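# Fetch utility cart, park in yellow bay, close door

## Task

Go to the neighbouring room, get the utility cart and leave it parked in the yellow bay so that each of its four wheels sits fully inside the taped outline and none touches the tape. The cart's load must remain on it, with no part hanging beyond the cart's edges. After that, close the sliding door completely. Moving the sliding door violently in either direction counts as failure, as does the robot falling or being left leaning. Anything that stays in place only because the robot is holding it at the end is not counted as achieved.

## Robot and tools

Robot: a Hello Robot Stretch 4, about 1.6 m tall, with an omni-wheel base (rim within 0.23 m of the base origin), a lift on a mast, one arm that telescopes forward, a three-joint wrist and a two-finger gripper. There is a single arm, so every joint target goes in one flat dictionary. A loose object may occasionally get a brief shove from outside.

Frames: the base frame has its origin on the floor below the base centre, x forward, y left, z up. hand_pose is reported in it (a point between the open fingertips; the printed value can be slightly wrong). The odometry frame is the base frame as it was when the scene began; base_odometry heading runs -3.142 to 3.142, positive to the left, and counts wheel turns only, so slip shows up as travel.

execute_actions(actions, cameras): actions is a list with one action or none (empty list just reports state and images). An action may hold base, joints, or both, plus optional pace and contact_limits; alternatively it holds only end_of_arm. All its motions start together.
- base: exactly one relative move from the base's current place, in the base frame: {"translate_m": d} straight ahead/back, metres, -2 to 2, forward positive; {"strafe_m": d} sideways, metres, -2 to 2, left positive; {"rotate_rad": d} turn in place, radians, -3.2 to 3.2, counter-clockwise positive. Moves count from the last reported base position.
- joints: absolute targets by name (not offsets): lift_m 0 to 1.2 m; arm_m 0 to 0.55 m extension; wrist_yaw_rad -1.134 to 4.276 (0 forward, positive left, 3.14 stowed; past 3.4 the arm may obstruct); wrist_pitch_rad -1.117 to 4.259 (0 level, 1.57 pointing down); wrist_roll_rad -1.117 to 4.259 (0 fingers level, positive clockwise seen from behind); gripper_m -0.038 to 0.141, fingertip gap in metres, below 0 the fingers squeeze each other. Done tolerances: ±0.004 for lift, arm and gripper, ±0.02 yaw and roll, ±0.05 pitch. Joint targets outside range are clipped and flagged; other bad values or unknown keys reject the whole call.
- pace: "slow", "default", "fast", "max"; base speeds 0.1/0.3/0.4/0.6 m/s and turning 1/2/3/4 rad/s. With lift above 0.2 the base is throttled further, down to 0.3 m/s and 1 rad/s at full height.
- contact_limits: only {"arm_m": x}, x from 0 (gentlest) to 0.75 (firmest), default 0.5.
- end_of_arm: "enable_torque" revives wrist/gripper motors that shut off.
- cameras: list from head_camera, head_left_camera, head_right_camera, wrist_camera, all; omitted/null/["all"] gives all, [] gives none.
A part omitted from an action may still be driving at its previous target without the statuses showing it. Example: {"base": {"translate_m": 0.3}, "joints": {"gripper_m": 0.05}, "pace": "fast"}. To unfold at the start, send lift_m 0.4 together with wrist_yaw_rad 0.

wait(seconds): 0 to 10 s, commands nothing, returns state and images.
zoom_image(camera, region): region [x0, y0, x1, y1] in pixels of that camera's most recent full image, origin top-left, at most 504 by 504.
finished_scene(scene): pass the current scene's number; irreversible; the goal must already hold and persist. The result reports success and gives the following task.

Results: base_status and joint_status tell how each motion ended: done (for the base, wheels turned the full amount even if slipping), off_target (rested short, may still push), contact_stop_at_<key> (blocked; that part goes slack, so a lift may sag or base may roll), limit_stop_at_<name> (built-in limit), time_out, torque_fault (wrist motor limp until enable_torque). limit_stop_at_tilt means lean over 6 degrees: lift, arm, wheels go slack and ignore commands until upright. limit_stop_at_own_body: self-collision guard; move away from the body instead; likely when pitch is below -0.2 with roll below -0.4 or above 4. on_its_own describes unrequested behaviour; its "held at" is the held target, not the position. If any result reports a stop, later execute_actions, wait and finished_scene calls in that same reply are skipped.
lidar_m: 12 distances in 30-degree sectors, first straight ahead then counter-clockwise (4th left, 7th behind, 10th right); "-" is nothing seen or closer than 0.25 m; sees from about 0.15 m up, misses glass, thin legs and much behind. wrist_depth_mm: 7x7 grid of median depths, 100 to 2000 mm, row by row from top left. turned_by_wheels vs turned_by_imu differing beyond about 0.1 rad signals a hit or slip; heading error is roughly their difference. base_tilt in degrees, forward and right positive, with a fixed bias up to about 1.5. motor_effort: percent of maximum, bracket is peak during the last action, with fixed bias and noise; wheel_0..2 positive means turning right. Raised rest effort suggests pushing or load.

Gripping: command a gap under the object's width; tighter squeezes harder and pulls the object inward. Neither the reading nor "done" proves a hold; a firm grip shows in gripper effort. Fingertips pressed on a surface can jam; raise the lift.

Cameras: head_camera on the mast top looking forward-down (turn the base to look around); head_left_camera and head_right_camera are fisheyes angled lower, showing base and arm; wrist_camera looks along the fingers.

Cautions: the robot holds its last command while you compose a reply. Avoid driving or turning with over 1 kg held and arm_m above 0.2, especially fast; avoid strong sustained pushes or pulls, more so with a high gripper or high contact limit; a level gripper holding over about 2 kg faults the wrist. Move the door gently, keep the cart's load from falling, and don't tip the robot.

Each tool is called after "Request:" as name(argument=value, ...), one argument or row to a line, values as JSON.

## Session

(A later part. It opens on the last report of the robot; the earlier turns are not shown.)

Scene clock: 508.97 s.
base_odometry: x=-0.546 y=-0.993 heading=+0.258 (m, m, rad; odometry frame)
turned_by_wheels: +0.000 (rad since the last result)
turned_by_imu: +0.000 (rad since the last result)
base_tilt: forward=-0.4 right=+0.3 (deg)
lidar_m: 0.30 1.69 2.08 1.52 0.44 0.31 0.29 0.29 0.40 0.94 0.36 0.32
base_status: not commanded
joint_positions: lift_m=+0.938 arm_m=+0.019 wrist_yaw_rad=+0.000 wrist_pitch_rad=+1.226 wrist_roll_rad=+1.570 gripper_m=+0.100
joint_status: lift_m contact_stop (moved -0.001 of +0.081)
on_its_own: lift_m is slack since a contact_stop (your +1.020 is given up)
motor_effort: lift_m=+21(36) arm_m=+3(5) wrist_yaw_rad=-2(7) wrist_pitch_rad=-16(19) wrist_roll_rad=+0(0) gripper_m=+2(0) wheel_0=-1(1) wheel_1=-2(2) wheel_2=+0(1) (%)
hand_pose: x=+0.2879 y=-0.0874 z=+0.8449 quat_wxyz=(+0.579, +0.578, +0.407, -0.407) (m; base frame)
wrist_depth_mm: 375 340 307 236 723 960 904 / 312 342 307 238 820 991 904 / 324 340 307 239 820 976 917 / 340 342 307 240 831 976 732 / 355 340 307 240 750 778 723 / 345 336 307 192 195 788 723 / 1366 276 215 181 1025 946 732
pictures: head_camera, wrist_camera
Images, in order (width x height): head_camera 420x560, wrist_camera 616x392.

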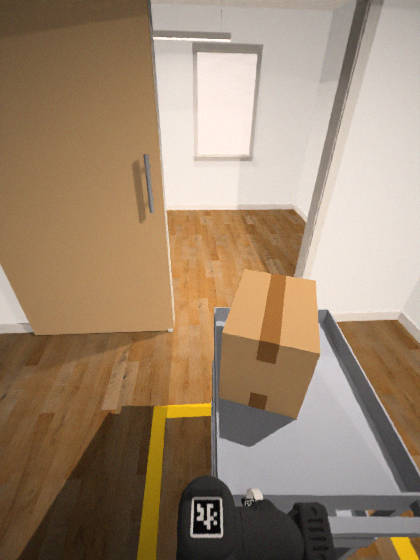

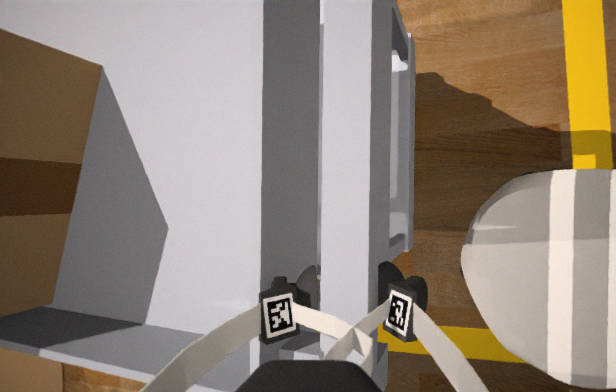

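Request:
execute_actions(
  actions=[
    {"joints":{"lift_m":0.925,"gripper_m":0.14,"arm_m":0.03},"pace":"slow"},
  ],
  cameras=["wrist_camera"],
)

Request:
execute_actions(
  actions=[
    {"joints":{"lift_m":1.02},"pace":"slow"},
  ],
  cameras=["wrist_camera"],
)

Scene clock: 519.17 s.
base_odometry: x=-0.546 y=-0.993 heading=+0.258 (m, m, rad; odometry frame)
turned_by_wheels: +0.000 (rad since the last result)
turned_by_imu: -0.002 (rad since the last result)
base_tilt: forward=-0.4 right=+0.2 (deg)
lidar_m: 0.33 1.68 2.06 1.53 0.46 0.31 0.26 0.30 0.40 0.94 0.40 0.34
base_status: not commanded
joint_positions: lift_m=+0.925 arm_m=+0.029 wrist_yaw_rad=-0.002 wrist_pitch_rad=+1.228 wrist_roll_rad=+1.570 gripper_m=+0.140
joint_status: all done
motor_effort: lift_m=+13(21) arm_m=+7(8) wrist_yaw_rad=+5(6) wrist_pitch_rad=-23(29) wrist_roll_rad=+0(1) gripper_m=-3(2) wheel_0=-1(1) wheel_1=-2(2) wheel_2=-1(1) (%)
hand_pose: x=+0.2964 y=-0.0877 z=+0.8319 quat_wxyz=(+0.578, +0.578, +0.407, -0.408) (m; base frame)
wrist_depth_mm: 359 325 239 195 904 960 904 / 327 327 240 194 904 976 904 / 340 327 241 195 904 976 904 / 349 327 242 194 904 946 715 / 353 327 243 195 991 768 715 / 349 322 211 191 193 768 715 / 289 251 217 152 1025 917 715
pictures: wrist_camera
Images, in order (width x height): wrist_camera 616x392.

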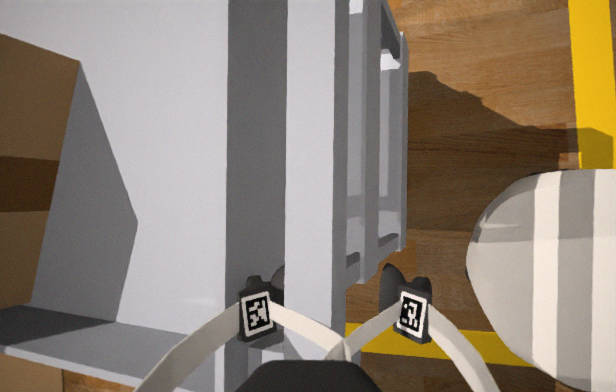

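Scene clock: 520.83 s.
base_odometry: x=-0.546 y=-0.993 heading=+0.258 (m, m, rad; odometry frame)
turned_by_wheels: +0.000 (rad since the last result)
turned_by_imu: +0.000 (rad since the last result)
base_tilt: forward=-0.4 right=+0.2 (deg)
lidar_m: 0.28 1.69 2.08 1.53 0.44 0.30 0.29 0.31 0.41 0.95 0.39 0.28
base_status: not commanded
joint_positions: lift_m=+1.020 arm_m=+0.029 wrist_yaw_rad=+0.000 wrist_pitch_rad=+1.221 wrist_roll_rad=+1.570 gripper_m=+0.140
joint_status: all done
motor_effort: lift_m=+22(27) arm_m=+5(7) wrist_yaw_rad=-1(4) wrist_pitch_rad=-3(26) wrist_roll_rad=+0(0) gripper_m=+2(3) wheel_0=-1(1) wheel_1=-2(2) wheel_2=-1(1) (%)
hand_pose: x=+0.2987 y=-0.0874 z=+0.9268 quat_wxyz=(+0.580, +0.579, +0.406, -0.405) (m; base frame)
wrist_depth_mm: 508 459 410 377 676 1042 976 / 324 424 410 377 676 1060 976 / 338 421 410 377 960 1060 991 / 351 436 410 377 976 1060 798 / 368 442 410 368 904 854 798 / 1366 209 373 315 281 198 788 / 1430 1537 1366 145 1118 1060 878
pictures: wrist_camera
Images, in order (width x height): wrist_camera 616x392.

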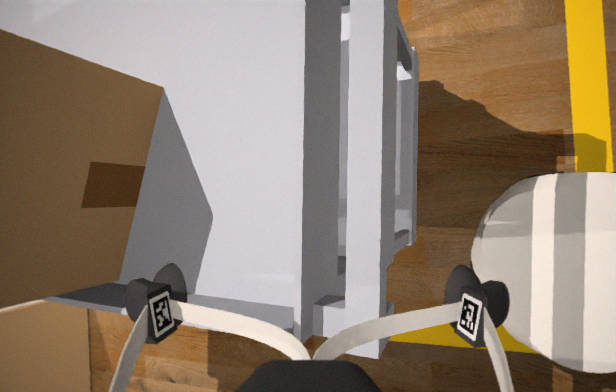

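Request:
execute_actions(
  actions=[
    {"base":{"strafe_m":0.5},"joints":{"arm_m":0,"gripper_m":0,"wrist_roll_rad":0}},
  ],
  cameras=[],
)

Request:
execute_actions(
  actions=[
    {"base":{"translate_m":0.55},"joints":{"wrist_pitch_rad":0,"lift_m":0.5}},
  ],
  cameras=[],
)

Request:
execute_actions(
  actions=[
    {"base":{"rotate_rad":-1.571}},
  ],
)

Scene clock: 530.10 s.
base_odometry: x=-0.673 y=-0.509 heading=+0.258 (m, m, rad; odometry frame)
turned_by_wheels: +0.000 (rad since the last result)
turned_by_imu: -0.003 (rad since the last result)
base_tilt: forward=-0.3 right=+0.3 (deg)
lidar_m: 1.58 1.65 1.57 1.49 0.51 0.34 0.32 0.31 0.44 1.04 0.59 0.74
base_status: done
joint_positions: lift_m=+1.020 arm_m=+0.001 wrist_yaw_rad=+0.000 wrist_pitch_rad=+1.221 wrist_roll_rad=+0.000 gripper_m=+0.000
joint_status: all done
motor_effort: lift_m=+22(22) arm_m=-6(6) wrist_yaw_rad=-2(2) wrist_pitch_rad=-1(4) wrist_roll_rad=-1(3) gripper_m=-6(2) wheel_0=+2(7) wheel_1=+0(6) wheel_2=+0(0) (%)
hand_pose: x=+0.2707 y=-0.0874 z=+0.9268 quat_wxyz=(+0.819, +0.000, +0.573, +0.000) (m; base frame)
wrist_depth_mm: 1576 1537 1537 1499 1499 1499 866 / 1430 1430 1430 1430 1397 1182 809 / 1336 1336 1336 1336 1308 1160 759 / 1281 1308 1281 1255 1255 1098 723 / 1205 1205 1205 1182 1182 1042 715 / 1138 1138 1138 201 1118 1098 1042 / 1098 1098 878 183 1042 1060 1060
pictures: none
No camera images: the call's "cameras" was empty. Leave "cameras" out to get every camera's image.

Scene clock: 533.40 s.
base_odometry: x=-0.142 y=-0.369 heading=+0.258 (m, m, rad; odometry frame)
turned_by_wheels: +0.000 (rad since the last result)
turned_by_imu: -0.002 (rad since the last result)
base_tilt: forward=-0.3 right=+0.2 (deg)
lidar_m: 1.03 1.09 1.51 1.50 1.33 0.93 0.86 0.88 0.54 0.51 0.54 1.68
base_status: done
joint_positions: lift_m=+0.500 arm_m=+0.001 wrist_yaw_rad=+0.000 wrist_pitch_rad=+0.003 wrist_roll_rad=+0.000 gripper_m=+0.000
joint_status: all done
motor_effort: lift_m=+13(22) arm_m=-5(5) wrist_yaw_rad=-2(2) wrist_pitch_rad=-9(12) wrist_roll_rad=-1(1) gripper_m=-5(6) wheel_0=+1(7) wheel_1=+2(7) wheel_2=+0(10) (%)
hand_pose: x=+0.4603 y=-0.0874 z=+0.6778 quat_wxyz=(+1.000, +0.000, +0.001, +0.000) (m; base frame)
wrist_depth_mm: 842 854 854 878 - - - / 842 854 866 866 - - - / 854 854 842 866 - - - / 842 854 866 866 - - - / 831 854 866 866 - - - / 842 842 854 202 - - - / 842 842 854 183 878 1756 1808
pictures: none
No camera images: the call's "cameras" was empty. Leave "cameras" out to get every camera's image.

Scene clock: 535.47 s.
base_odometry: x=-0.142 y=-0.369 heading=-1.313 (m, m, rad; odometry frame)
turned_by_wheels: -1.571 (rad since the last result)
turned_by_imu: -1.581 (rad since the last result)
base_tilt: forward=-0.3 right=+0.2 (deg)
lidar_m: 0.50 0.54 1.70 1.03 1.10 1.50 1.53 1.35 0.93 0.86 0.88 0.53
base_status: done
joint_positions: lift_m=+0.500 arm_m=+0.001 wrist_yaw_rad=+0.000 wrist_pitch_rad=+0.003 wrist_roll_rad=+0.000 gripper_m=+0.000
joint_status: not commanded
motor_effort: lift_m=+14(14) arm_m=-5(5) wrist_yaw_rad=-2(3) wrist_pitch_rad=-9(8) wrist_roll_rad=-1(1) gripper_m=-7(5) wheel_0=+1(6) wheel_1=+2(9) wheel_2=+0(7) (%)
hand_pose: x=+0.4603 y=-0.0874 z=+0.6777 quat_wxyz=(+1.000, +0.000, +0.001, +0.000) (m; base frame)
wrist_depth_mm: 300 297 368 - - 1537 1060 / 298 298 296 294 293 291 647 / 300 297 297 294 293 1366 1118 / 1863 - 1983 - - 1430 1118 / 1921 1983 - 1983 - 1397 1118 / 732 759 759 202 296 1430 1118 / 609 609 544 183 477 1336 1098
pictures: head_camera, head_left_camera, head_right_camera, wrist_camera
Images, in order (width x height): head_camera 420x560, head_left_camera 420x672, head_right_camera 420x672, wrist_camera 616x392.

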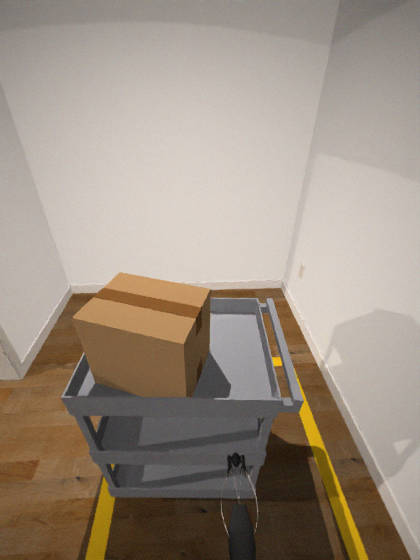

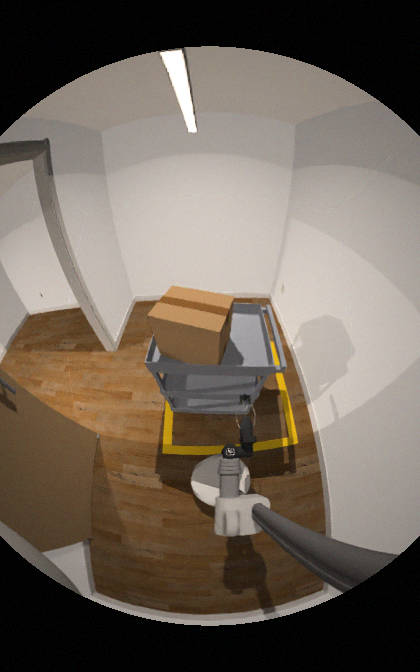

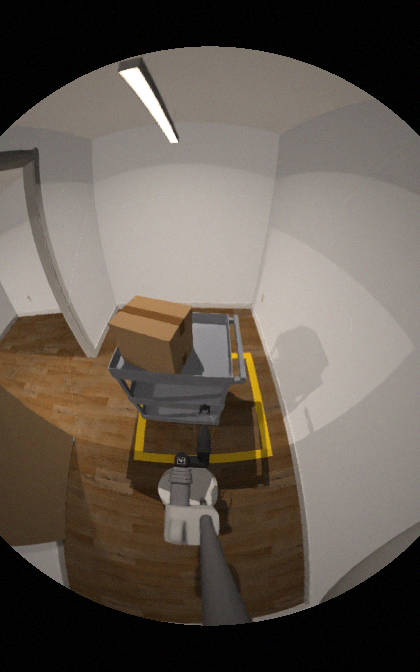

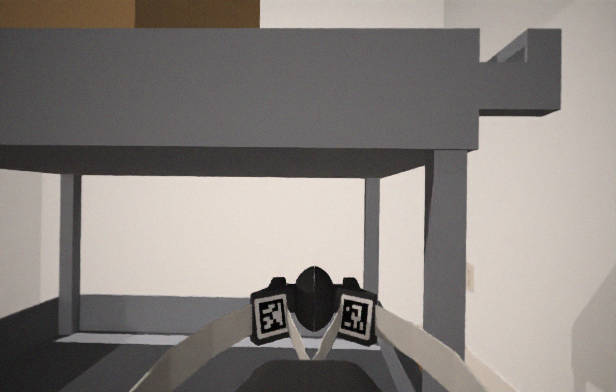

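Request:
execute_actions(
  actions=[
    {"base":{"translate_m":-0.2}},
  ],
  cameras=[],
)

Request:
execute_actions(
  actions=[
    {"base":{"strafe_m":0.5},"joints":{"lift_m":0.335}},
  ],
)

Scene clock: 548.73 s.
base_odometry: x=-0.193 y=-0.176 heading=-1.313 (m, m, rad; odometry frame)
turned_by_wheels: +0.000 (rad since the last result)
turned_by_imu: -0.001 (rad since the last result)
base_tilt: forward=-0.4 right=+0.2 (deg)
lidar_m: 0.70 0.75 1.08 1.05 1.09 1.40 1.31 1.36 0.93 0.87 0.90 0.74
base_status: done
joint_positions: lift_m=+0.500 arm_m=+0.001 wrist_yaw_rad=+0.000 wrist_pitch_rad=+0.003 wrist_roll_rad=+0.000 gripper_m=+0.000
joint_status: not commanded
motor_effort: lift_m=+14(14) arm_m=-5(5) wrist_yaw_rad=-2(2) wrist_pitch_rad=-7(6) wrist_roll_rad=-1(1) gripper_m=-4(6) wheel_0=-1(4) wheel_1=-3(8) wheel_2=+1(9) (%)
hand_pose: x=+0.4603 y=-0.0874 z=+0.6777 quat_wxyz=(+1.000, +0.000, +0.001, +0.000) (m; base frame)
wrist_depth_mm: 597 549 544 - - 1661 1160 / 580 539 521 - - 1661 1138 / 504 500 500 496 488 1537 1160 / 1863 - - - - 1661 1138 / 1983 - - - - 1618 1138 / 778 904 917 202 496 1618 1160 / 504 500 496 183 496 1430 1138
pictures: none
No camera images: the call's "cameras" was empty. Leave "cameras" out to get every camera's image.

Scene clock: 551.73 s.
base_odometry: x=+0.291 y=-0.048 heading=-1.313 (m, m, rad; odometry frame)
turned_by_wheels: +0.000 (rad since the last result)
turned_by_imu: -0.003 (rad since the last result)
base_tilt: forward=-0.4 right=+0.1 (deg)
lidar_m: 0.72 1.54 0.58 0.55 0.57 0.76 1.36 1.40 1.45 1.37 1.02 0.76
base_status: done
joint_positions: lift_m=+0.335 arm_m=+0.001 wrist_yaw_rad=+0.000 wrist_pitch_rad=+0.003 wrist_roll_rad=+0.000 gripper_m=+0.000
joint_status: all done
motor_effort: lift_m=+14(14) arm_m=-5(5) wrist_yaw_rad=-2(2) wrist_pitch_rad=-7(9) wrist_roll_rad=+0(1) gripper_m=-5(7) wheel_0=+1(8) wheel_1=+0(15) wheel_2=+0(1) (%)
hand_pose: x=+0.4603 y=-0.0874 z=+0.5127 quat_wxyz=(+1.000, +0.000, +0.001, +0.000) (m; base frame)
wrist_depth_mm: 1229 1863 - - 496 496 492 / 1205 1808 - - 691 683 683 / 1205 1863 - - - - 1756 / 1205 1863 - - - - 1661 / 1205 1863 - - 500 492 492 / 1182 1756 - 202 496 1863 1661 / 1182 1336 1205 183 878 946 946
pictures: head_camera, head_left_camera, head_right_camera, wrist_camera
Images, in order (width x height): head_camera 420x560, head_left_camera 420x672, head_right_camera 420x672, wrist_camera 616x392.

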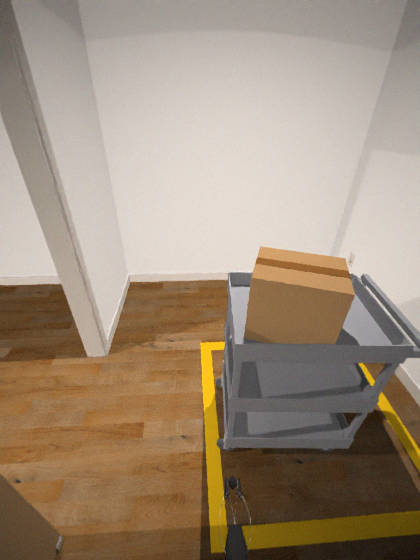

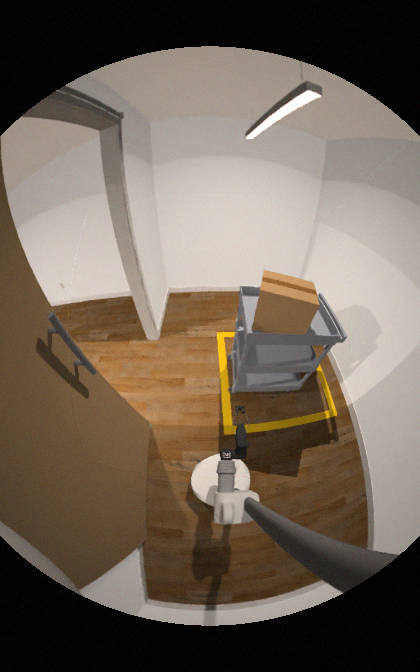

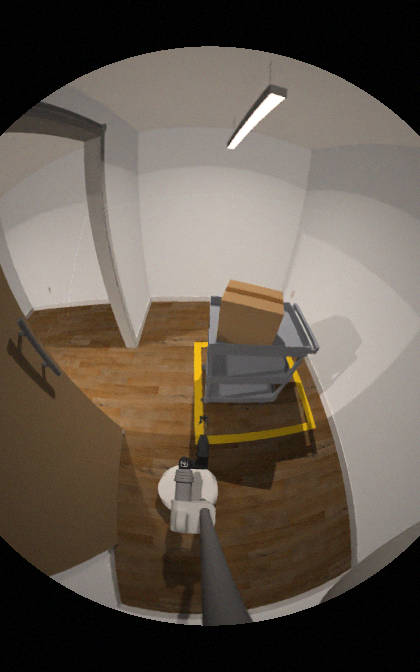

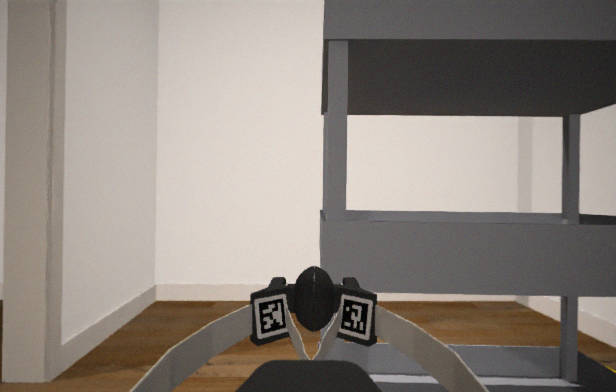

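Request:
execute_actions(
  actions=[
    {"base":{"strafe_m":0.08},"pace":"slow"},
  ],
  cameras=[],
)

Request:
execute_actions(
  actions=[
    {"base":{"translate_m":0.15},"joints":{"arm_m":0.35},"pace":"slow"},
  ],
  cameras=["head_camera"],
)

Request:
execute_actions(
  actions=[
    {"base":{"strafe_m":-0.15},"pace":"slow"},
  ],
  cameras=["head_camera","head_left_camera"],
)

Scene clock: 560.63 s.
base_odometry: x=+0.368 y=-0.027 heading=-1.312 (m, m, rad; odometry frame)
turned_by_wheels: +0.000 (rad since the last result)
turned_by_imu: -0.001 (rad since the last result)
base_tilt: forward=-0.4 right=+0.3 (deg)
lidar_m: 0.75 1.53 0.50 0.47 0.50 0.65 1.36 1.39 1.54 1.46 1.03 0.74
base_status: done
joint_positions: lift_m=+0.335 arm_m=+0.001 wrist_yaw_rad=+0.000 wrist_pitch_rad=+0.003 wrist_roll_rad=+0.000 gripper_m=+0.000
joint_status: not commanded
motor_effort: lift_m=+14(14) arm_m=-5(5) wrist_yaw_rad=-2(2) wrist_pitch_rad=-11(7) wrist_roll_rad=-1(1) gripper_m=-7(5) wheel_0=+0(4) wheel_1=+3(8) wheel_2=+0(1) (%)
hand_pose: x=+0.4603 y=-0.0874 z=+0.5127 quat_wxyz=(+1.000, +0.000, +0.001, +0.000) (m; base frame)
wrist_depth_mm: 1229 1618 - - 504 500 492 / 1229 1618 - - 654 683 676 / 1205 1661 - - - - - / 1205 1661 - - 960 - 1863 / 1205 1618 - - 496 492 492 / 1182 1661 - 202 492 1921 1756 / 1205 1308 1182 183 500 946 946
pictures: none
No camera images: the call's "cameras" was empty. Leave "cameras" out to get every camera's image.

Scene clock: 565.43 s.
base_odometry: x=+0.406 y=-0.172 heading=-1.312 (m, m, rad; odometry frame)
turned_by_wheels: +0.000 (rad since the last result)
turned_by_imu: -0.002 (rad since the last result)
base_tilt: forward=-0.5 right=+0.2 (deg)
lidar_m: 0.68 1.39 0.48 0.47 0.50 0.67 1.51 1.55 1.54 1.44 0.81 0.60
base_status: done
joint_positions: lift_m=+0.335 arm_m=+0.349 wrist_yaw_rad=+0.000 wrist_pitch_rad=+0.003 wrist_roll_rad=+0.000 gripper_m=+0.000
joint_status: all done
motor_effort: lift_m=+14(14) arm_m=+6(6) wrist_yaw_rad=-2(2) wrist_pitch_rad=-7(8) wrist_roll_rad=-1(1) gripper_m=-9(2) wheel_0=+1(4) wheel_1=+3(3) wheel_2=-3(8) (%)
hand_pose: x=+0.8084 y=-0.0874 z=+0.5128 quat_wxyz=(+1.000, +0.000, +0.001, +0.000) (m; base frame)
wrist_depth_mm: 1078 1661 1661 1708 1708 1756 1756 / 1098 1661 1708 1708 1708 1756 1756 / 1098 1661 1661 1708 1708 1756 1808 / 1098 1661 1708 1708 1708 1708 1756 / 1118 1708 1661 1708 436 265 442 / 1118 1661 1661 202 293 204 148 / 1118 1336 1182 183 421 177 148
pictures: head_camera
Images, in order (width x height): head_camera 420x560.

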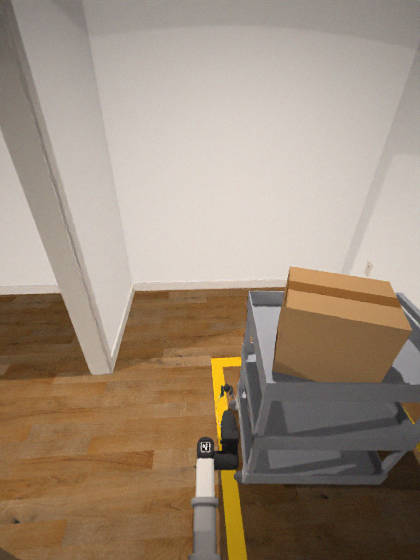

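Scene clock: 568.07 s.
base_odometry: x=+0.261 y=-0.211 heading=-1.312 (m, m, rad; odometry frame)
turned_by_wheels: +0.000 (rad since the last result)
turned_by_imu: +0.001 (rad since the last result)
base_tilt: forward=-0.4 right=+0.3 (deg)
lidar_m: 0.56 1.45 0.63 0.63 0.64 0.85 1.49 1.54 1.36 1.29 0.77 0.57
base_status: done
joint_positions: lift_m=+0.335 arm_m=+0.349 wrist_yaw_rad=+0.000 wrist_pitch_rad=+0.003 wrist_roll_rad=+0.000 gripper_m=+0.000
joint_status: not commanded
motor_effort: lift_m=+14(14) arm_m=+6(6) wrist_yaw_rad=-3(32) wrist_pitch_rad=-10(8) wrist_roll_rad=-1(1) gripper_m=-6(9) wheel_0=+1(20) wheel_1=-2(7) wheel_2=+2(8) (%)
hand_pose: x=+0.8084 y=-0.0873 z=+0.5127 quat_wxyz=(+1.000, +0.000, +0.001, +0.000) (m; base frame)
wrist_depth_mm: 1336 1661 1661 1708 1708 1756 1618 / 1336 1708 1708 1708 1708 1756 1708 / 1308 1661 1708 1708 1708 1708 1708 / 1336 1661 1708 1756 1708 1708 1708 / 1366 1708 1708 1661 330 430 430 / 1308 1708 1661 202 180 127 375 / 1255 1336 1160 183 193 116 -
pictures: head_camera, head_left_camera
Images, in order (width x height): head_camera 420x560, head_left_camera 420x672.

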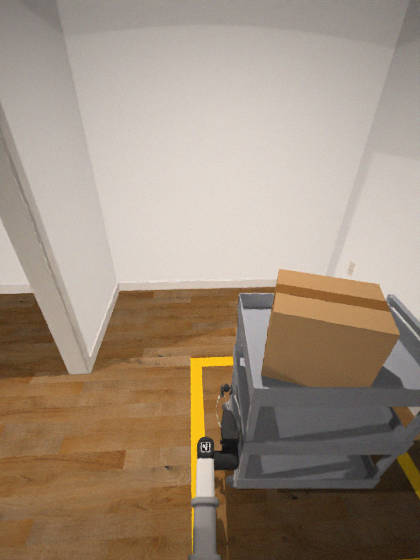

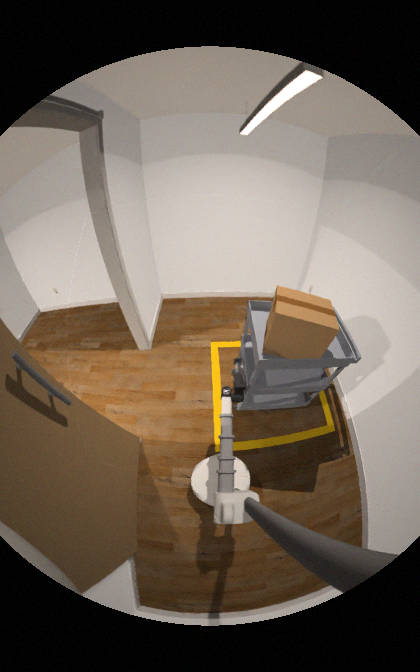

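Request:
execute_actions(
  actions=[
    {"base":{"strafe_m":0.27},"joints":{"arm_m":0},"pace":"slow"},
  ],
  cameras=[],
)

Request:
execute_actions(
  actions=[
    {"base":{"translate_m":0.95},"joints":{"wrist_yaw_rad":3.0}},
  ],
  cameras=[],
)

Request:
execute_actions(
  actions=[
    {"base":{"rotate_rad":-1.9}},
  ],
  cameras=["head_camera","head_left_camera"],
)

Scene clock: 583.93 s.
base_odometry: x=+0.522 y=-0.142 heading=-1.312 (m, m, rad; odometry frame)
turned_by_wheels: +0.000 (rad since the last result)
turned_by_imu: -0.003 (rad since the last result)
base_tilt: forward=-0.3 right=+0.1 (deg)
lidar_m: 2.21 1.33 0.38 0.36 0.36 0.50 1.39 1.55 1.66 1.56 0.79 0.67
base_status: done
joint_positions: lift_m=+0.335 arm_m=+0.001 wrist_yaw_rad=+0.000 wrist_pitch_rad=+0.003 wrist_roll_rad=+0.000 gripper_m=+0.000
joint_status: all done
motor_effort: lift_m=+14(14) arm_m=-5(5) wrist_yaw_rad=-2(3) wrist_pitch_rad=-10(12) wrist_roll_rad=-1(1) gripper_m=-7(4) wheel_0=-1(5) wheel_1=+3(7) wheel_2=+0(1) (%)
hand_pose: x=+0.4604 y=-0.0874 z=+0.5127 quat_wxyz=(+1.000, +0.000, +0.001, +0.000) (m; base frame)
wrist_depth_mm: 1042 1336 - - - - 512 / 1025 1336 - - - 759 683 / 1042 1366 - - - - - / 1042 1366 - - - - - / 1025 1366 - - - 759 492 / 1042 1397 1983 202 1863 - 1808 / 1042 1182 1205 183 1229 1281 1397
pictures: none
No camera images: the call's "cameras" was empty. Leave "cameras" out to get every camera's image.

Scene clock: 588.57 s.
base_odometry: x=+0.765 y=-1.060 heading=-1.312 (m, m, rad; odometry frame)
turned_by_wheels: +0.000 (rad since the last result)
turned_by_imu: -0.003 (rad since the last result)
base_tilt: forward=-0.3 right=+0.2 (deg)
lidar_m: 1.26 0.76 0.58 3.20 3.29 0.76 1.39 2.31 0.40 0.39 1.55 1.34
base_status: done
joint_positions: lift_m=+0.335 arm_m=+0.001 wrist_yaw_rad=+3.000 wrist_pitch_rad=+0.003 wrist_roll_rad=+0.000 gripper_m=+0.000
joint_status: all done
motor_effort: lift_m=+14(14) arm_m=-5(6) wrist_yaw_rad=-2(9) wrist_pitch_rad=-8(9) wrist_roll_rad=-2(1) gripper_m=-6(4) wheel_0=+1(6) wheel_1=+2(7) wheel_2=+0(9) (%)
hand_pose: x=-0.1015 y=+0.1273 z=+0.5128 quat_wxyz=(+0.071, -0.001, +0.000, +0.997) (m; base frame)
wrist_depth_mm: 144 227 - - 904 878 - / 114 148 - - 891 866 - / 118 148 - - 891 866 - / 141 173 - - 891 878 - / - - - - 878 866 - / - - - 202 820 866 - / 1366 1366 1229 183 831 866 1430
pictures: none
No camera images: the call's "cameras" was empty. Leave "cameras" out to get every camera's image.

Scene clock: 590.80 s.
base_odometry: x=+0.765 y=-1.060 heading=+3.071 (m, m, rad; odometry frame)
turned_by_wheels: -1.900 (rad since the last result)
turned_by_imu: -1.912 (rad since the last result)
base_tilt: forward=-0.3 right=+0.2 (deg)
lidar_m: 0.38 0.38 1.61 1.27 1.26 0.60 0.59 3.21 0.78 0.77 2.46 0.48
base_status: done
joint_positions: lift_m=+0.335 arm_m=+0.001 wrist_yaw_rad=+3.000 wrist_pitch_rad=+0.003 wrist_roll_rad=+0.000 gripper_m=+0.000
joint_status: not commanded
motor_effort: lift_m=+14(14) arm_m=-5(5) wrist_yaw_rad=-2(2) wrist_pitch_rad=-9(9) wrist_roll_rad=-1(1) gripper_m=-5(4) wheel_0=+0(6) wheel_1=+1(7) wheel_2=+2(8) (%)
hand_pose: x=-0.1015 y=+0.1273 z=+0.5128 quat_wxyz=(+0.071, -0.001, +0.000, +0.997) (m; base frame)
wrist_depth_mm: 144 228 - 768 878 1025 1160 / 114 148 - 768 878 1042 1160 / 118 148 - 768 866 1025 1160 / 141 173 - 759 878 1025 1160 / - - - 759 866 1025 1160 / - - 1921 201 854 1025 1138 / 1397 1366 1205 183 842 1025 1138
pictures: head_camera, head_left_camera
Images, in order (width x height): head_camera 420x560, head_left_camera 420x672.

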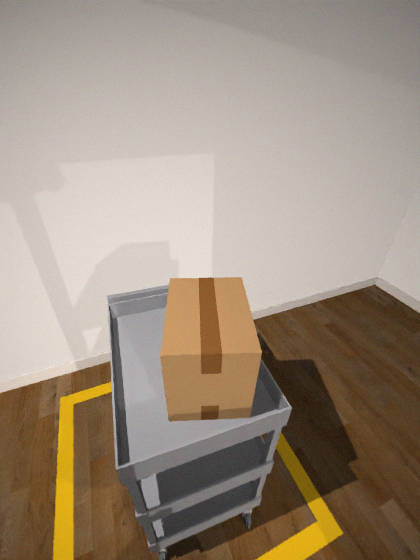

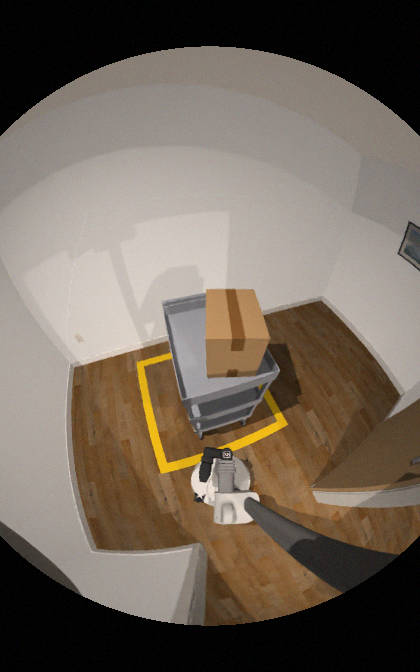

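Request:
execute_actions(
  actions=[
    {"base":{"rotate_rad":1.9}},
  ],
  cameras=[],
)

Request:
execute_actions(
  actions=[
    {"base":{"translate_m":-1.0},"joints":{"lift_m":0.9,"wrist_yaw_rad":0.6}},
  ],
  cameras=[],
)

Request:
execute_actions(
  actions=[
    {"joints":{"wrist_yaw_rad":1.2},"pace":"slow"},
  ],
  cameras=["head_left_camera","wrist_camera"],
)

Scene clock: 609.17 s.
base_odometry: x=+0.765 y=-1.060 heading=-1.312 (m, m, rad; odometry frame)
turned_by_wheels: +1.900 (rad since the last result)
turned_by_imu: +1.910 (rad since the last result)
base_tilt: forward=-0.3 right=+0.2 (deg)
lidar_m: 1.26 0.76 0.58 3.19 3.28 0.77 1.38 2.31 0.41 0.38 1.54 1.36
base_status: done
joint_positions: lift_m=+0.335 arm_m=+0.001 wrist_yaw_rad=+3.000 wrist_pitch_rad=+0.003 wrist_roll_rad=+0.000 gripper_m=+0.000
joint_status: not commanded
motor_effort: lift_m=+14(14) arm_m=-5(5) wrist_yaw_rad=-2(2) wrist_pitch_rad=-6(7) wrist_roll_rad=-1(0) gripper_m=-7(8) wheel_0=+0(7) wheel_1=-1(9) wheel_2=-2(8) (%)
hand_pose: x=-0.1014 y=+0.1273 z=+0.5128 quat_wxyz=(+0.071, -0.001, +0.000, +0.997) (m; base frame)
wrist_depth_mm: 144 228 - - 904 866 - / 114 148 - - 904 866 - / 118 148 - - 904 866 - / 141 173 - - 891 866 - / - - - - 891 866 - / - - - 201 831 866 - / 1366 1366 1205 183 831 854 1397
pictures: none
No camera images: the call's "cameras" was empty. Leave "cameras" out to get every camera's image.

Scene clock: 614.00 s.
base_odometry: x=+0.510 y=-0.093 heading=-1.312 (m, m, rad; odometry frame)
turned_by_wheels: +0.000 (rad since the last result)
turned_by_imu: +0.001 (rad since the last result)
base_tilt: forward=-0.4 right=+0.2 (deg)
lidar_m: 2.23 1.39 0.40 0.36 0.37 0.50 1.38 1.51 1.68 1.56 0.87 0.72
base_status: done
joint_positions: lift_m=+0.900 arm_m=+0.001 wrist_yaw_rad=+0.600 wrist_pitch_rad=+0.003 wrist_roll_rad=+0.000 gripper_m=+0.000
joint_status: all done
motor_effort: lift_m=+22(26) arm_m=-5(5) wrist_yaw_rad=-2(9) wrist_pitch_rad=-9(10) wrist_roll_rad=-2(1) gripper_m=-6(4) wheel_0=+0(5) wheel_1=-1(5) wheel_2=+0(10) (%)
hand_pose: x=+0.4593 y=+0.0908 z=+1.0772 quat_wxyz=(+0.955, +0.000, +0.001, +0.296) (m; base frame)
wrist_depth_mm: - - - - 1499 1863 1756 / - - - - 1499 1863 1708 / - - - - 1464 1921 1708 / - - - - 1499 1863 1708 / - - - - 1537 1921 1708 / - - - 202 1397 1921 1708 / - - - 183 1308 1808 1708
pictures: none
No camera images: the call's "cameras" was empty. Leave "cameras" out to get every camera's image.

Scene clock: 615.07 s.
base_odometry: x=+0.510 y=-0.093 heading=-1.312 (m, m, rad; odometry frame)
turned_by_wheels: +0.000 (rad since the last result)
turned_by_imu: +0.000 (rad since the last result)
base_tilt: forward=-0.3 right=+0.1 (deg)
lidar_m: 2.22 1.37 0.39 0.36 0.36 0.49 1.37 1.52 1.67 1.57 0.86 0.73
base_status: not commanded
joint_positions: lift_m=+0.900 arm_m=+0.001 wrist_yaw_rad=+1.200 wrist_pitch_rad=+0.003 wrist_roll_rad=+0.000 gripper_m=+0.000
joint_status: all done
motor_effort: lift_m=+22(21) arm_m=-5(5) wrist_yaw_rad=-1(0) wrist_pitch_rad=-6(7) wrist_roll_rad=-1(1) gripper_m=-6(5) wheel_0=+0(1) wheel_1=-1(1) wheel_2=+0(0) (%)
hand_pose: x=+0.3579 y=+0.2372 z=+1.0772 quat_wxyz=(+0.825, -0.001, +0.001, +0.565) (m; base frame)
wrist_depth_mm: 317 336 373 - - - 1983 / 317 336 375 - - - 1983 / 319 336 375 - - - - / 317 336 377 - - - 1983 / 317 334 375 - - - - / 319 336 364 202 - - - / 319 334 366 183 - - 1983
pictures: head_left_camera, wrist_camera
Images, in order (width x height): head_left_camera 420x672, wrist_camera 616x392.

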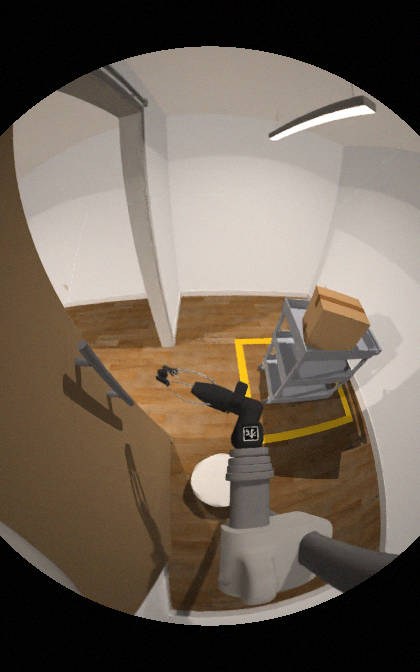

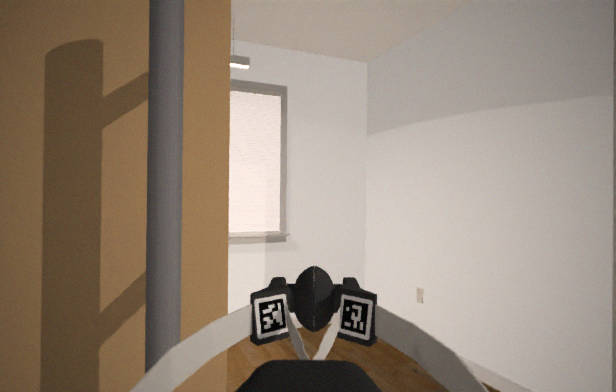

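Request:
execute_actions(
  actions=[
    {"base":{"translate_m":-0.25},"pace":"slow"},
  ],
  cameras=[],
)

Request:
execute_actions(
  actions=[
    {"joints":{"wrist_yaw_rad":1.4},"pace":"slow"},
  ],
  cameras=[],
)

Request:
execute_actions(
  actions=[
    {"base":{"strafe_m":0.06},"pace":"slow"},
  ],
  cameras=["head_left_camera","wrist_camera"],
)

Scene clock: 630.70 s.
base_odometry: x=+0.446 y=+0.148 heading=-1.313 (m, m, rad; odometry frame)
turned_by_wheels: +0.000 (rad since the last result)
turned_by_imu: -0.002 (rad since the last result)
base_tilt: forward=-0.4 right=+0.2 (deg)
lidar_m: 2.15 0.53 0.37 0.33 0.36 0.49 1.21 1.25 1.67 1.57 1.21 0.94
base_status: done
joint_positions: lift_m=+0.900 arm_m=+0.001 wrist_yaw_rad=+1.200 wrist_pitch_rad=+0.003 wrist_roll_rad=+0.000 gripper_m=+0.000
joint_status: not commanded
motor_effort: lift_m=+21(22) arm_m=-5(5) wrist_yaw_rad=-2(1) wrist_pitch_rad=-8(10) wrist_roll_rad=-1(1) gripper_m=-5(4) wheel_0=-1(4) wheel_1=-3(4) wheel_2=+1(7) (%)
hand_pose: x=+0.3578 y=+0.2372 z=+1.0772 quat_wxyz=(+0.825, -0.001, +0.001, +0.565) (m; base frame)
wrist_depth_mm: 304 330 362 397 433 - - / 304 329 359 394 427 - - / 304 329 359 397 427 - - / 304 330 359 397 427 - - / 304 329 359 394 427 - - / 304 330 349 202 375 - - / 304 322 349 183 427 - -
pictures: none
No camera images: the call's "cameras" was empty. Leave "cameras" out to get every camera's image.

Scene clock: 631.43 s.
base_odometry: x=+0.446 y=+0.148 heading=-1.313 (m, m, rad; odometry frame)
turned_by_wheels: +0.000 (rad since the last result)
turned_by_imu: +0.000 (rad since the last result)
base_tilt: forward=-0.4 right=+0.2 (deg)
lidar_m: 2.16 0.54 0.37 0.34 0.36 0.50 1.21 1.25 1.67 1.57 1.21 0.93
base_status: not commanded
joint_positions: lift_m=+0.900 arm_m=+0.001 wrist_yaw_rad=+1.400 wrist_pitch_rad=+0.003 wrist_roll_rad=+0.000 gripper_m=+0.000
joint_status: all done
motor_effort: lift_m=+22(22) arm_m=-5(5) wrist_yaw_rad=-1(5) wrist_pitch_rad=-6(9) wrist_roll_rad=-1(1) gripper_m=-5(6) wheel_0=-1(2) wheel_1=-2(3) wheel_2=+1(1) (%)
hand_pose: x=+0.3071 y=+0.2694 z=+1.0772 quat_wxyz=(+0.765, -0.001, +0.001, +0.644) (m; base frame)
wrist_depth_mm: 306 319 334 351 368 387 - / 304 317 332 349 366 384 - / 304 317 334 349 368 389 - / 304 317 332 347 366 389 - / 304 317 334 349 366 384 - / 303 319 327 201 364 387 - / 303 312 329 183 362 387 -
pictures: none
No camera images: the call's "cameras" was empty. Leave "cameras" out to get every camera's image.

Scene clock: 633.17 s.
base_odometry: x=+0.504 y=+0.164 heading=-1.312 (m, m, rad; odometry frame)
turned_by_wheels: +0.000 (rad since the last result)
turned_by_imu: -0.001 (rad since the last result)
base_tilt: forward=-0.3 right=+0.2 (deg)
lidar_m: 1.86 0.46 0.32 0.28 0.30 0.41 1.13 1.25 1.64 1.64 1.22 0.97
base_status: done
joint_positions: lift_m=+0.900 arm_m=+0.001 wrist_yaw_rad=+1.400 wrist_pitch_rad=+0.003 wrist_roll_rad=+0.000 gripper_m=+0.000
joint_status: not commanded
motor_effort: lift_m=+21(21) arm_m=-5(5) wrist_yaw_rad=-2(1) wrist_pitch_rad=-9(10) wrist_roll_rad=-1(1) gripper_m=-7(4) wheel_0=-2(6) wheel_1=+2(5) wheel_2=+0(0) (%)
hand_pose: x=+0.3070 y=+0.2694 z=+1.0772 quat_wxyz=(+0.765, -0.001, +0.001, +0.644) (m; base frame)
wrist_depth_mm: 250 262 276 289 303 319 336 / 251 262 276 287 303 319 330 / 250 262 273 289 301 320 334 / 250 260 274 289 303 320 336 / 251 262 274 287 301 319 334 / 250 262 270 202 300 319 332 / 250 258 268 183 297 319 334
pictures: head_left_camera, wrist_camera
Images, in order (width x height): head_left_camera 420x672, wrist_camera 616x392.

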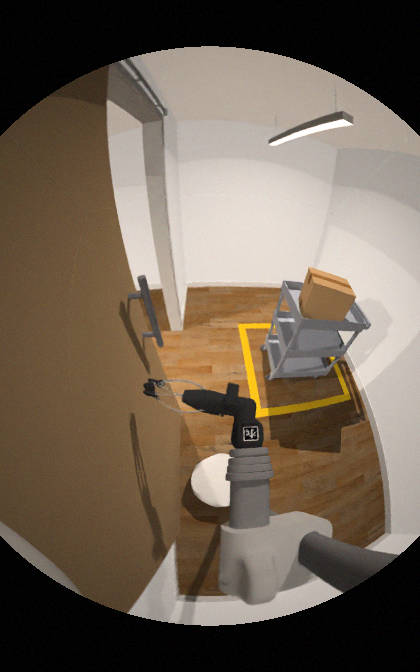

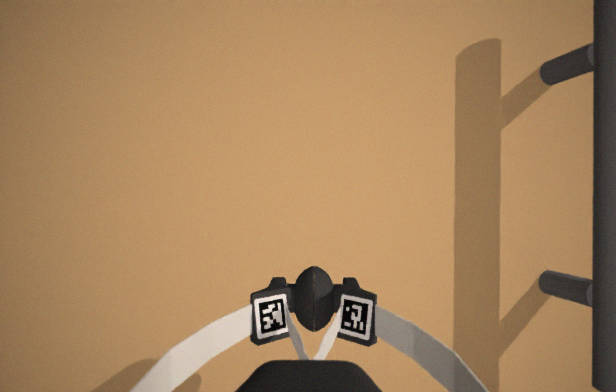

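Request:
execute_actions(
  actions=[
    {"base":{"strafe_m":0.055},"joints":{"lift_m":0.94},"pace":"slow"},
  ],
  cameras=[],
)

Request:
execute_actions(
  actions=[
    {"base":{"translate_m":0.3},"pace":"slow"},
  ],
  cameras=["wrist_camera"],
)

Request:
execute_actions(
  actions=[
    {"base":{"translate_m":0.3},"pace":"slow"},
  ],
  cameras=["head_left_camera","wrist_camera"],
)

Scene clock: 644.27 s.
base_odometry: x=+0.557 y=+0.178 heading=-1.313 (m, m, rad; odometry frame)
turned_by_wheels: -0.001 (rad since the last result)
turned_by_imu: -0.002 (rad since the last result)
base_tilt: forward=-0.4 right=+0.2 (deg)
lidar_m: 1.60 0.38 0.25 0.25 0.25 0.34 0.96 1.25 1.69 1.69 1.23 0.99
base_status: done
joint_positions: lift_m=+0.940 arm_m=+0.001 wrist_yaw_rad=+1.397 wrist_pitch_rad=+0.002 wrist_roll_rad=+0.000 gripper_m=+0.000
joint_status: all done
motor_effort: lift_m=+22(20) arm_m=-4(5) wrist_yaw_rad=+5(5) wrist_pitch_rad=-7(4) wrist_roll_rad=-1(1) gripper_m=-3(8) wheel_0=-9(9) wheel_1=+5(5) wheel_2=-3(2) (%)
hand_pose: x=+0.3076 y=+0.2691 z=+1.1172 quat_wxyz=(+0.766, -0.001, +0.001, +0.643) (m; base frame)
wrist_depth_mm: 204 213 224 235 248 263 276 / 204 213 224 234 248 262 276 / 204 213 224 236 248 263 276 / 204 213 224 235 247 262 274 / 203 213 224 235 247 262 274 / 204 213 219 201 246 260 274 / 203 210 221 150 244 262 274
pictures: none
No camera images: the call's "cameras" was empty. Leave "cameras" out to get every camera's image.

Scene clock: 648.53 s.
base_odometry: x=+0.633 y=-0.112 heading=-1.313 (m, m, rad; odometry frame)
turned_by_wheels: +0.000 (rad since the last result)
turned_by_imu: -0.002 (rad since the last result)
base_tilt: forward=-0.3 right=+0.2 (deg)
lidar_m: 1.67 0.41 0.28 0.25 0.25 0.35 1.03 1.56 1.80 1.68 0.81 0.74
base_status: done
joint_positions: lift_m=+0.940 arm_m=+0.000 wrist_yaw_rad=+1.400 wrist_pitch_rad=+0.002 wrist_roll_rad=+0.000 gripper_m=+0.000
joint_status: not commanded
motor_effort: lift_m=+22(22) arm_m=+0(4) wrist_yaw_rad=-3(38) wrist_pitch_rad=-7(8) wrist_roll_rad=-1(1) gripper_m=-5(10) wheel_0=+2(7) wheel_1=+2(8) wheel_2=-3(11) (%)
hand_pose: x=+0.3061 y=+0.2695 z=+1.1173 quat_wxyz=(+0.765, +0.000, +0.001, +0.644) (m; base frame)
wrist_depth_mm: 219 229 240 252 259 - - / 219 229 240 251 230 - - / 219 229 239 251 259 - - / 219 229 239 250 257 - - / 219 228 239 251 258 - - / 218 228 236 202 193 - - / 218 224 235 183 199 - -
pictures: wrist_camera
Images, in order (width x height): wrist_camera 616x392.

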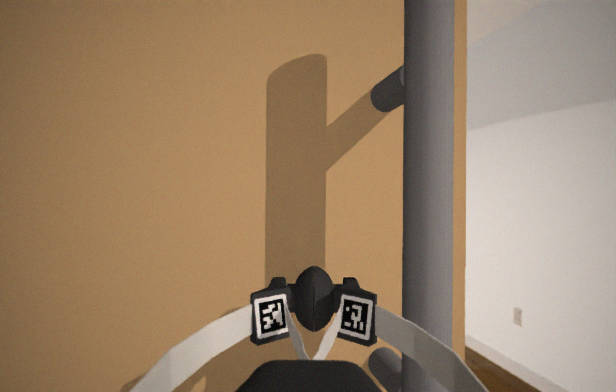

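Scene clock: 652.80 s.
base_odometry: x=+0.710 y=-0.402 heading=-1.313 (m, m, rad; odometry frame)
turned_by_wheels: +0.000 (rad since the last result)
turned_by_imu: +0.000 (rad since the last result)
base_tilt: forward=-0.4 right=+0.1 (deg)
lidar_m: 1.76 0.40 0.28 0.26 0.27 0.38 1.11 1.87 1.78 1.03 0.56 0.73
base_status: done
joint_positions: lift_m=+0.940 arm_m=+0.000 wrist_yaw_rad=+1.404 wrist_pitch_rad=+0.002 wrist_roll_rad=+0.000 gripper_m=+0.000
joint_status: not commanded
on_its_own: wrist_yaw_rad is at rest, and its effort (-14) is outside its rest range (-13 to +13)
motor_effort: lift_m=+22(22) arm_m=+0(0) wrist_yaw_rad=-14(53) wrist_pitch_rad=-4(6) wrist_roll_rad=-1(1) gripper_m=-5(10) wheel_0=+3(10) wheel_1=+4(8) wheel_2=-3(8) (%)
hand_pose: x=+0.3050 y=+0.2700 z=+1.1173 quat_wxyz=(+0.764, -0.001, +0.001, +0.646) (m; base frame)
wrist_depth_mm: 234 245 256 267 216 - 1983 / 234 244 255 266 214 - 1983 / 234 244 255 266 213 - 1921 / 234 244 254 267 213 - 1983 / 233 243 255 266 212 - 1921 / 232 243 250 199 206 - 1921 / 232 239 252 150 203 - 1921
pictures: head_left_camera, wrist_camera
Images, in order (width x height): head_left_camera 420x672, wrist_camera 616x392.

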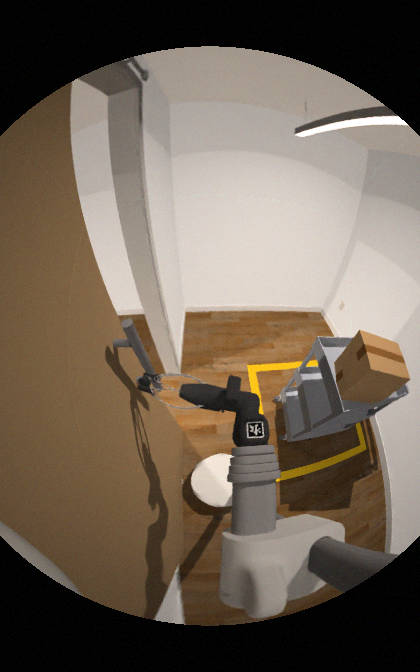

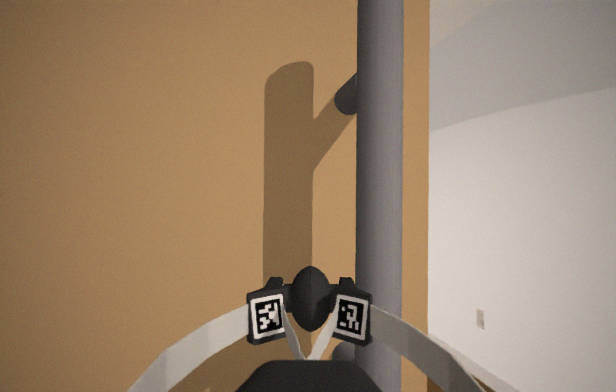

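Request:
execute_actions(
  actions=[
    {"base":{"strafe_m":0.045},"pace":"slow"},
  ],
  cameras=[],
)

Request:
execute_actions(
  actions=[
    {"base":{"rotate_rad":0.04},"pace":"slow"},
  ],
  cameras=[],
)

Request:
execute_actions(
  actions=[
    {"base":{"translate_m":0.25},"pace":"slow"},
  ],
  cameras=["head_left_camera","wrist_camera"],
)

Scene clock: 660.23 s.
base_odometry: x=+0.753 y=-0.391 heading=-1.313 (m, m, rad; odometry frame)
turned_by_wheels: -0.001 (rad since the last result)
turned_by_imu: -0.013 (rad since the last result)
base_tilt: forward=-0.3 right=+0.3 (deg)
lidar_m: 1.66 0.38 0.25 0.25 0.25 0.32 0.99 1.87 1.82 1.08 0.61 0.78
base_status: done
joint_positions: lift_m=+0.940 arm_m=+0.000 wrist_yaw_rad=+1.396 wrist_pitch_rad=+0.002 wrist_roll_rad=+0.000 gripper_m=+0.000
joint_status: not commanded
motor_effort: lift_m=+22(22) arm_m=+0(0) wrist_yaw_rad=+10(11) wrist_pitch_rad=-6(4) wrist_roll_rad=-1(1) gripper_m=-4(3) wheel_0=-9(11) wheel_1=+5(3) wheel_2=-6(7) (%)
hand_pose: x=+0.3073 y=+0.2689 z=+1.1174 quat_wxyz=(+0.766, +0.000, +0.001, +0.643) (m; base frame)
wrist_depth_mm: 202 213 223 236 181 - 1863 / 202 212 224 236 181 - 1921 / 202 212 223 235 180 - 1863 / 202 212 223 235 180 - 1863 / 202 212 222 236 179 - 1863 / 202 211 219 201 175 - 1921 / 202 208 221 161 175 - 1921
pictures: none
No camera images: the call's "cameras" was empty. Leave "cameras" out to get every camera's image.

Scene clock: 661.00 s.
base_odometry: x=+0.753 y=-0.391 heading=-1.274 (m, m, rad; odometry frame)
turned_by_wheels: +0.039 (rad since the last result)
turned_by_imu: +0.023 (rad since the last result)
base_tilt: forward=-0.4 right=+0.3 (deg)
lidar_m: 1.50 0.37 0.25 0.25 0.25 0.33 1.03 1.87 1.81 0.98 0.61 0.80
base_status: done
joint_positions: lift_m=+0.940 arm_m=+0.000 wrist_yaw_rad=+1.391 wrist_pitch_rad=+0.002 wrist_roll_rad=+0.000 gripper_m=+0.000
joint_status: not commanded
on_its_own: wrist_yaw_rad is at rest, and its effort (+23) is outside its rest range (-13 to +13)
motor_effort: lift_m=+22(22) arm_m=+0(0) wrist_yaw_rad=+23(35) wrist_pitch_rad=-5(6) wrist_roll_rad=-1(1) gripper_m=-1(3) wheel_0=-8(15) wheel_1=+0(5) wheel_2=-6(12) (%)
hand_pose: x=+0.3085 y=+0.2682 z=+1.1173 quat_wxyz=(+0.768, +0.000, +0.001, +0.641) (m; base frame)
wrist_depth_mm: 204 213 224 235 178 - 1921 / 204 213 223 235 179 - 1921 / 204 213 224 236 179 - 1921 / 204 213 223 234 180 - 1921 / 203 212 222 234 180 - 1921 / 204 212 220 200 176 - 1863 / 203 210 220 157 174 - 1921
pictures: none
No camera images: the call's "cameras" was empty. Leave "cameras" out to get every camera's image.

Scene clock: 664.77 s.
base_odometry: x=+0.826 y=-0.630 heading=-1.274 (m, m, rad; odometry frame)
turned_by_wheels: +0.000 (rad since the last result)
turned_by_imu: -0.007 (rad since the last result)
base_tilt: forward=-0.3 right=+0.3 (deg)
lidar_m: 1.61 0.38 0.26 0.25 0.26 0.35 1.05 2.14 1.80 0.54 0.55 1.74
base_status: done
joint_positions: lift_m=+0.940 arm_m=+0.000 wrist_yaw_rad=+1.402 wrist_pitch_rad=+0.002 wrist_roll_rad=+0.000 gripper_m=+0.000
joint_status: not commanded
motor_effort: lift_m=+22(22) arm_m=+0(0) wrist_yaw_rad=-8(23) wrist_pitch_rad=-7(7) wrist_roll_rad=-2(1) gripper_m=-8(7) wheel_0=+3(6) wheel_1=+4(9) wheel_2=-3(14) (%)
hand_pose: x=+0.3055 y=+0.2697 z=+1.1173 quat_wxyz=(+0.764, +0.000, +0.001, +0.645) (m; base frame)
wrist_depth_mm: 216 226 236 248 188 - 1661 / 216 225 236 247 187 - 1708 / 216 225 236 246 187 - 1661 / 216 225 235 246 187 - 1708 / 216 225 235 246 187 - 1661 / 216 224 232 199 183 - 1661 / 216 222 234 150 182 1983 1661
pictures: head_left_camera, wrist_camera
Images, in order (width x height): head_left_camera 420x672, wrist_camera 616x392.

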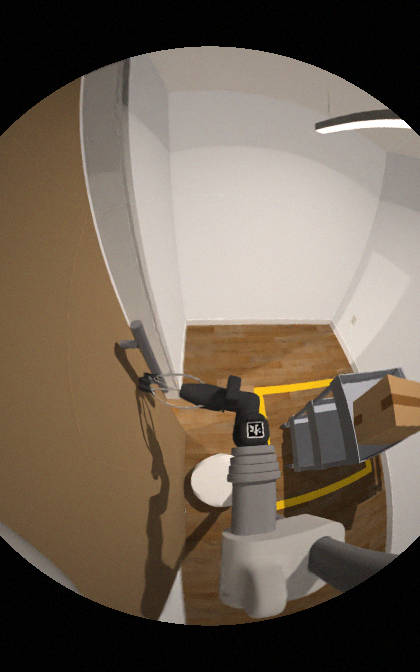

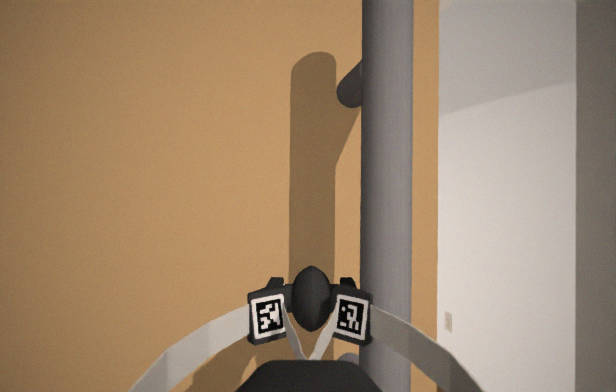

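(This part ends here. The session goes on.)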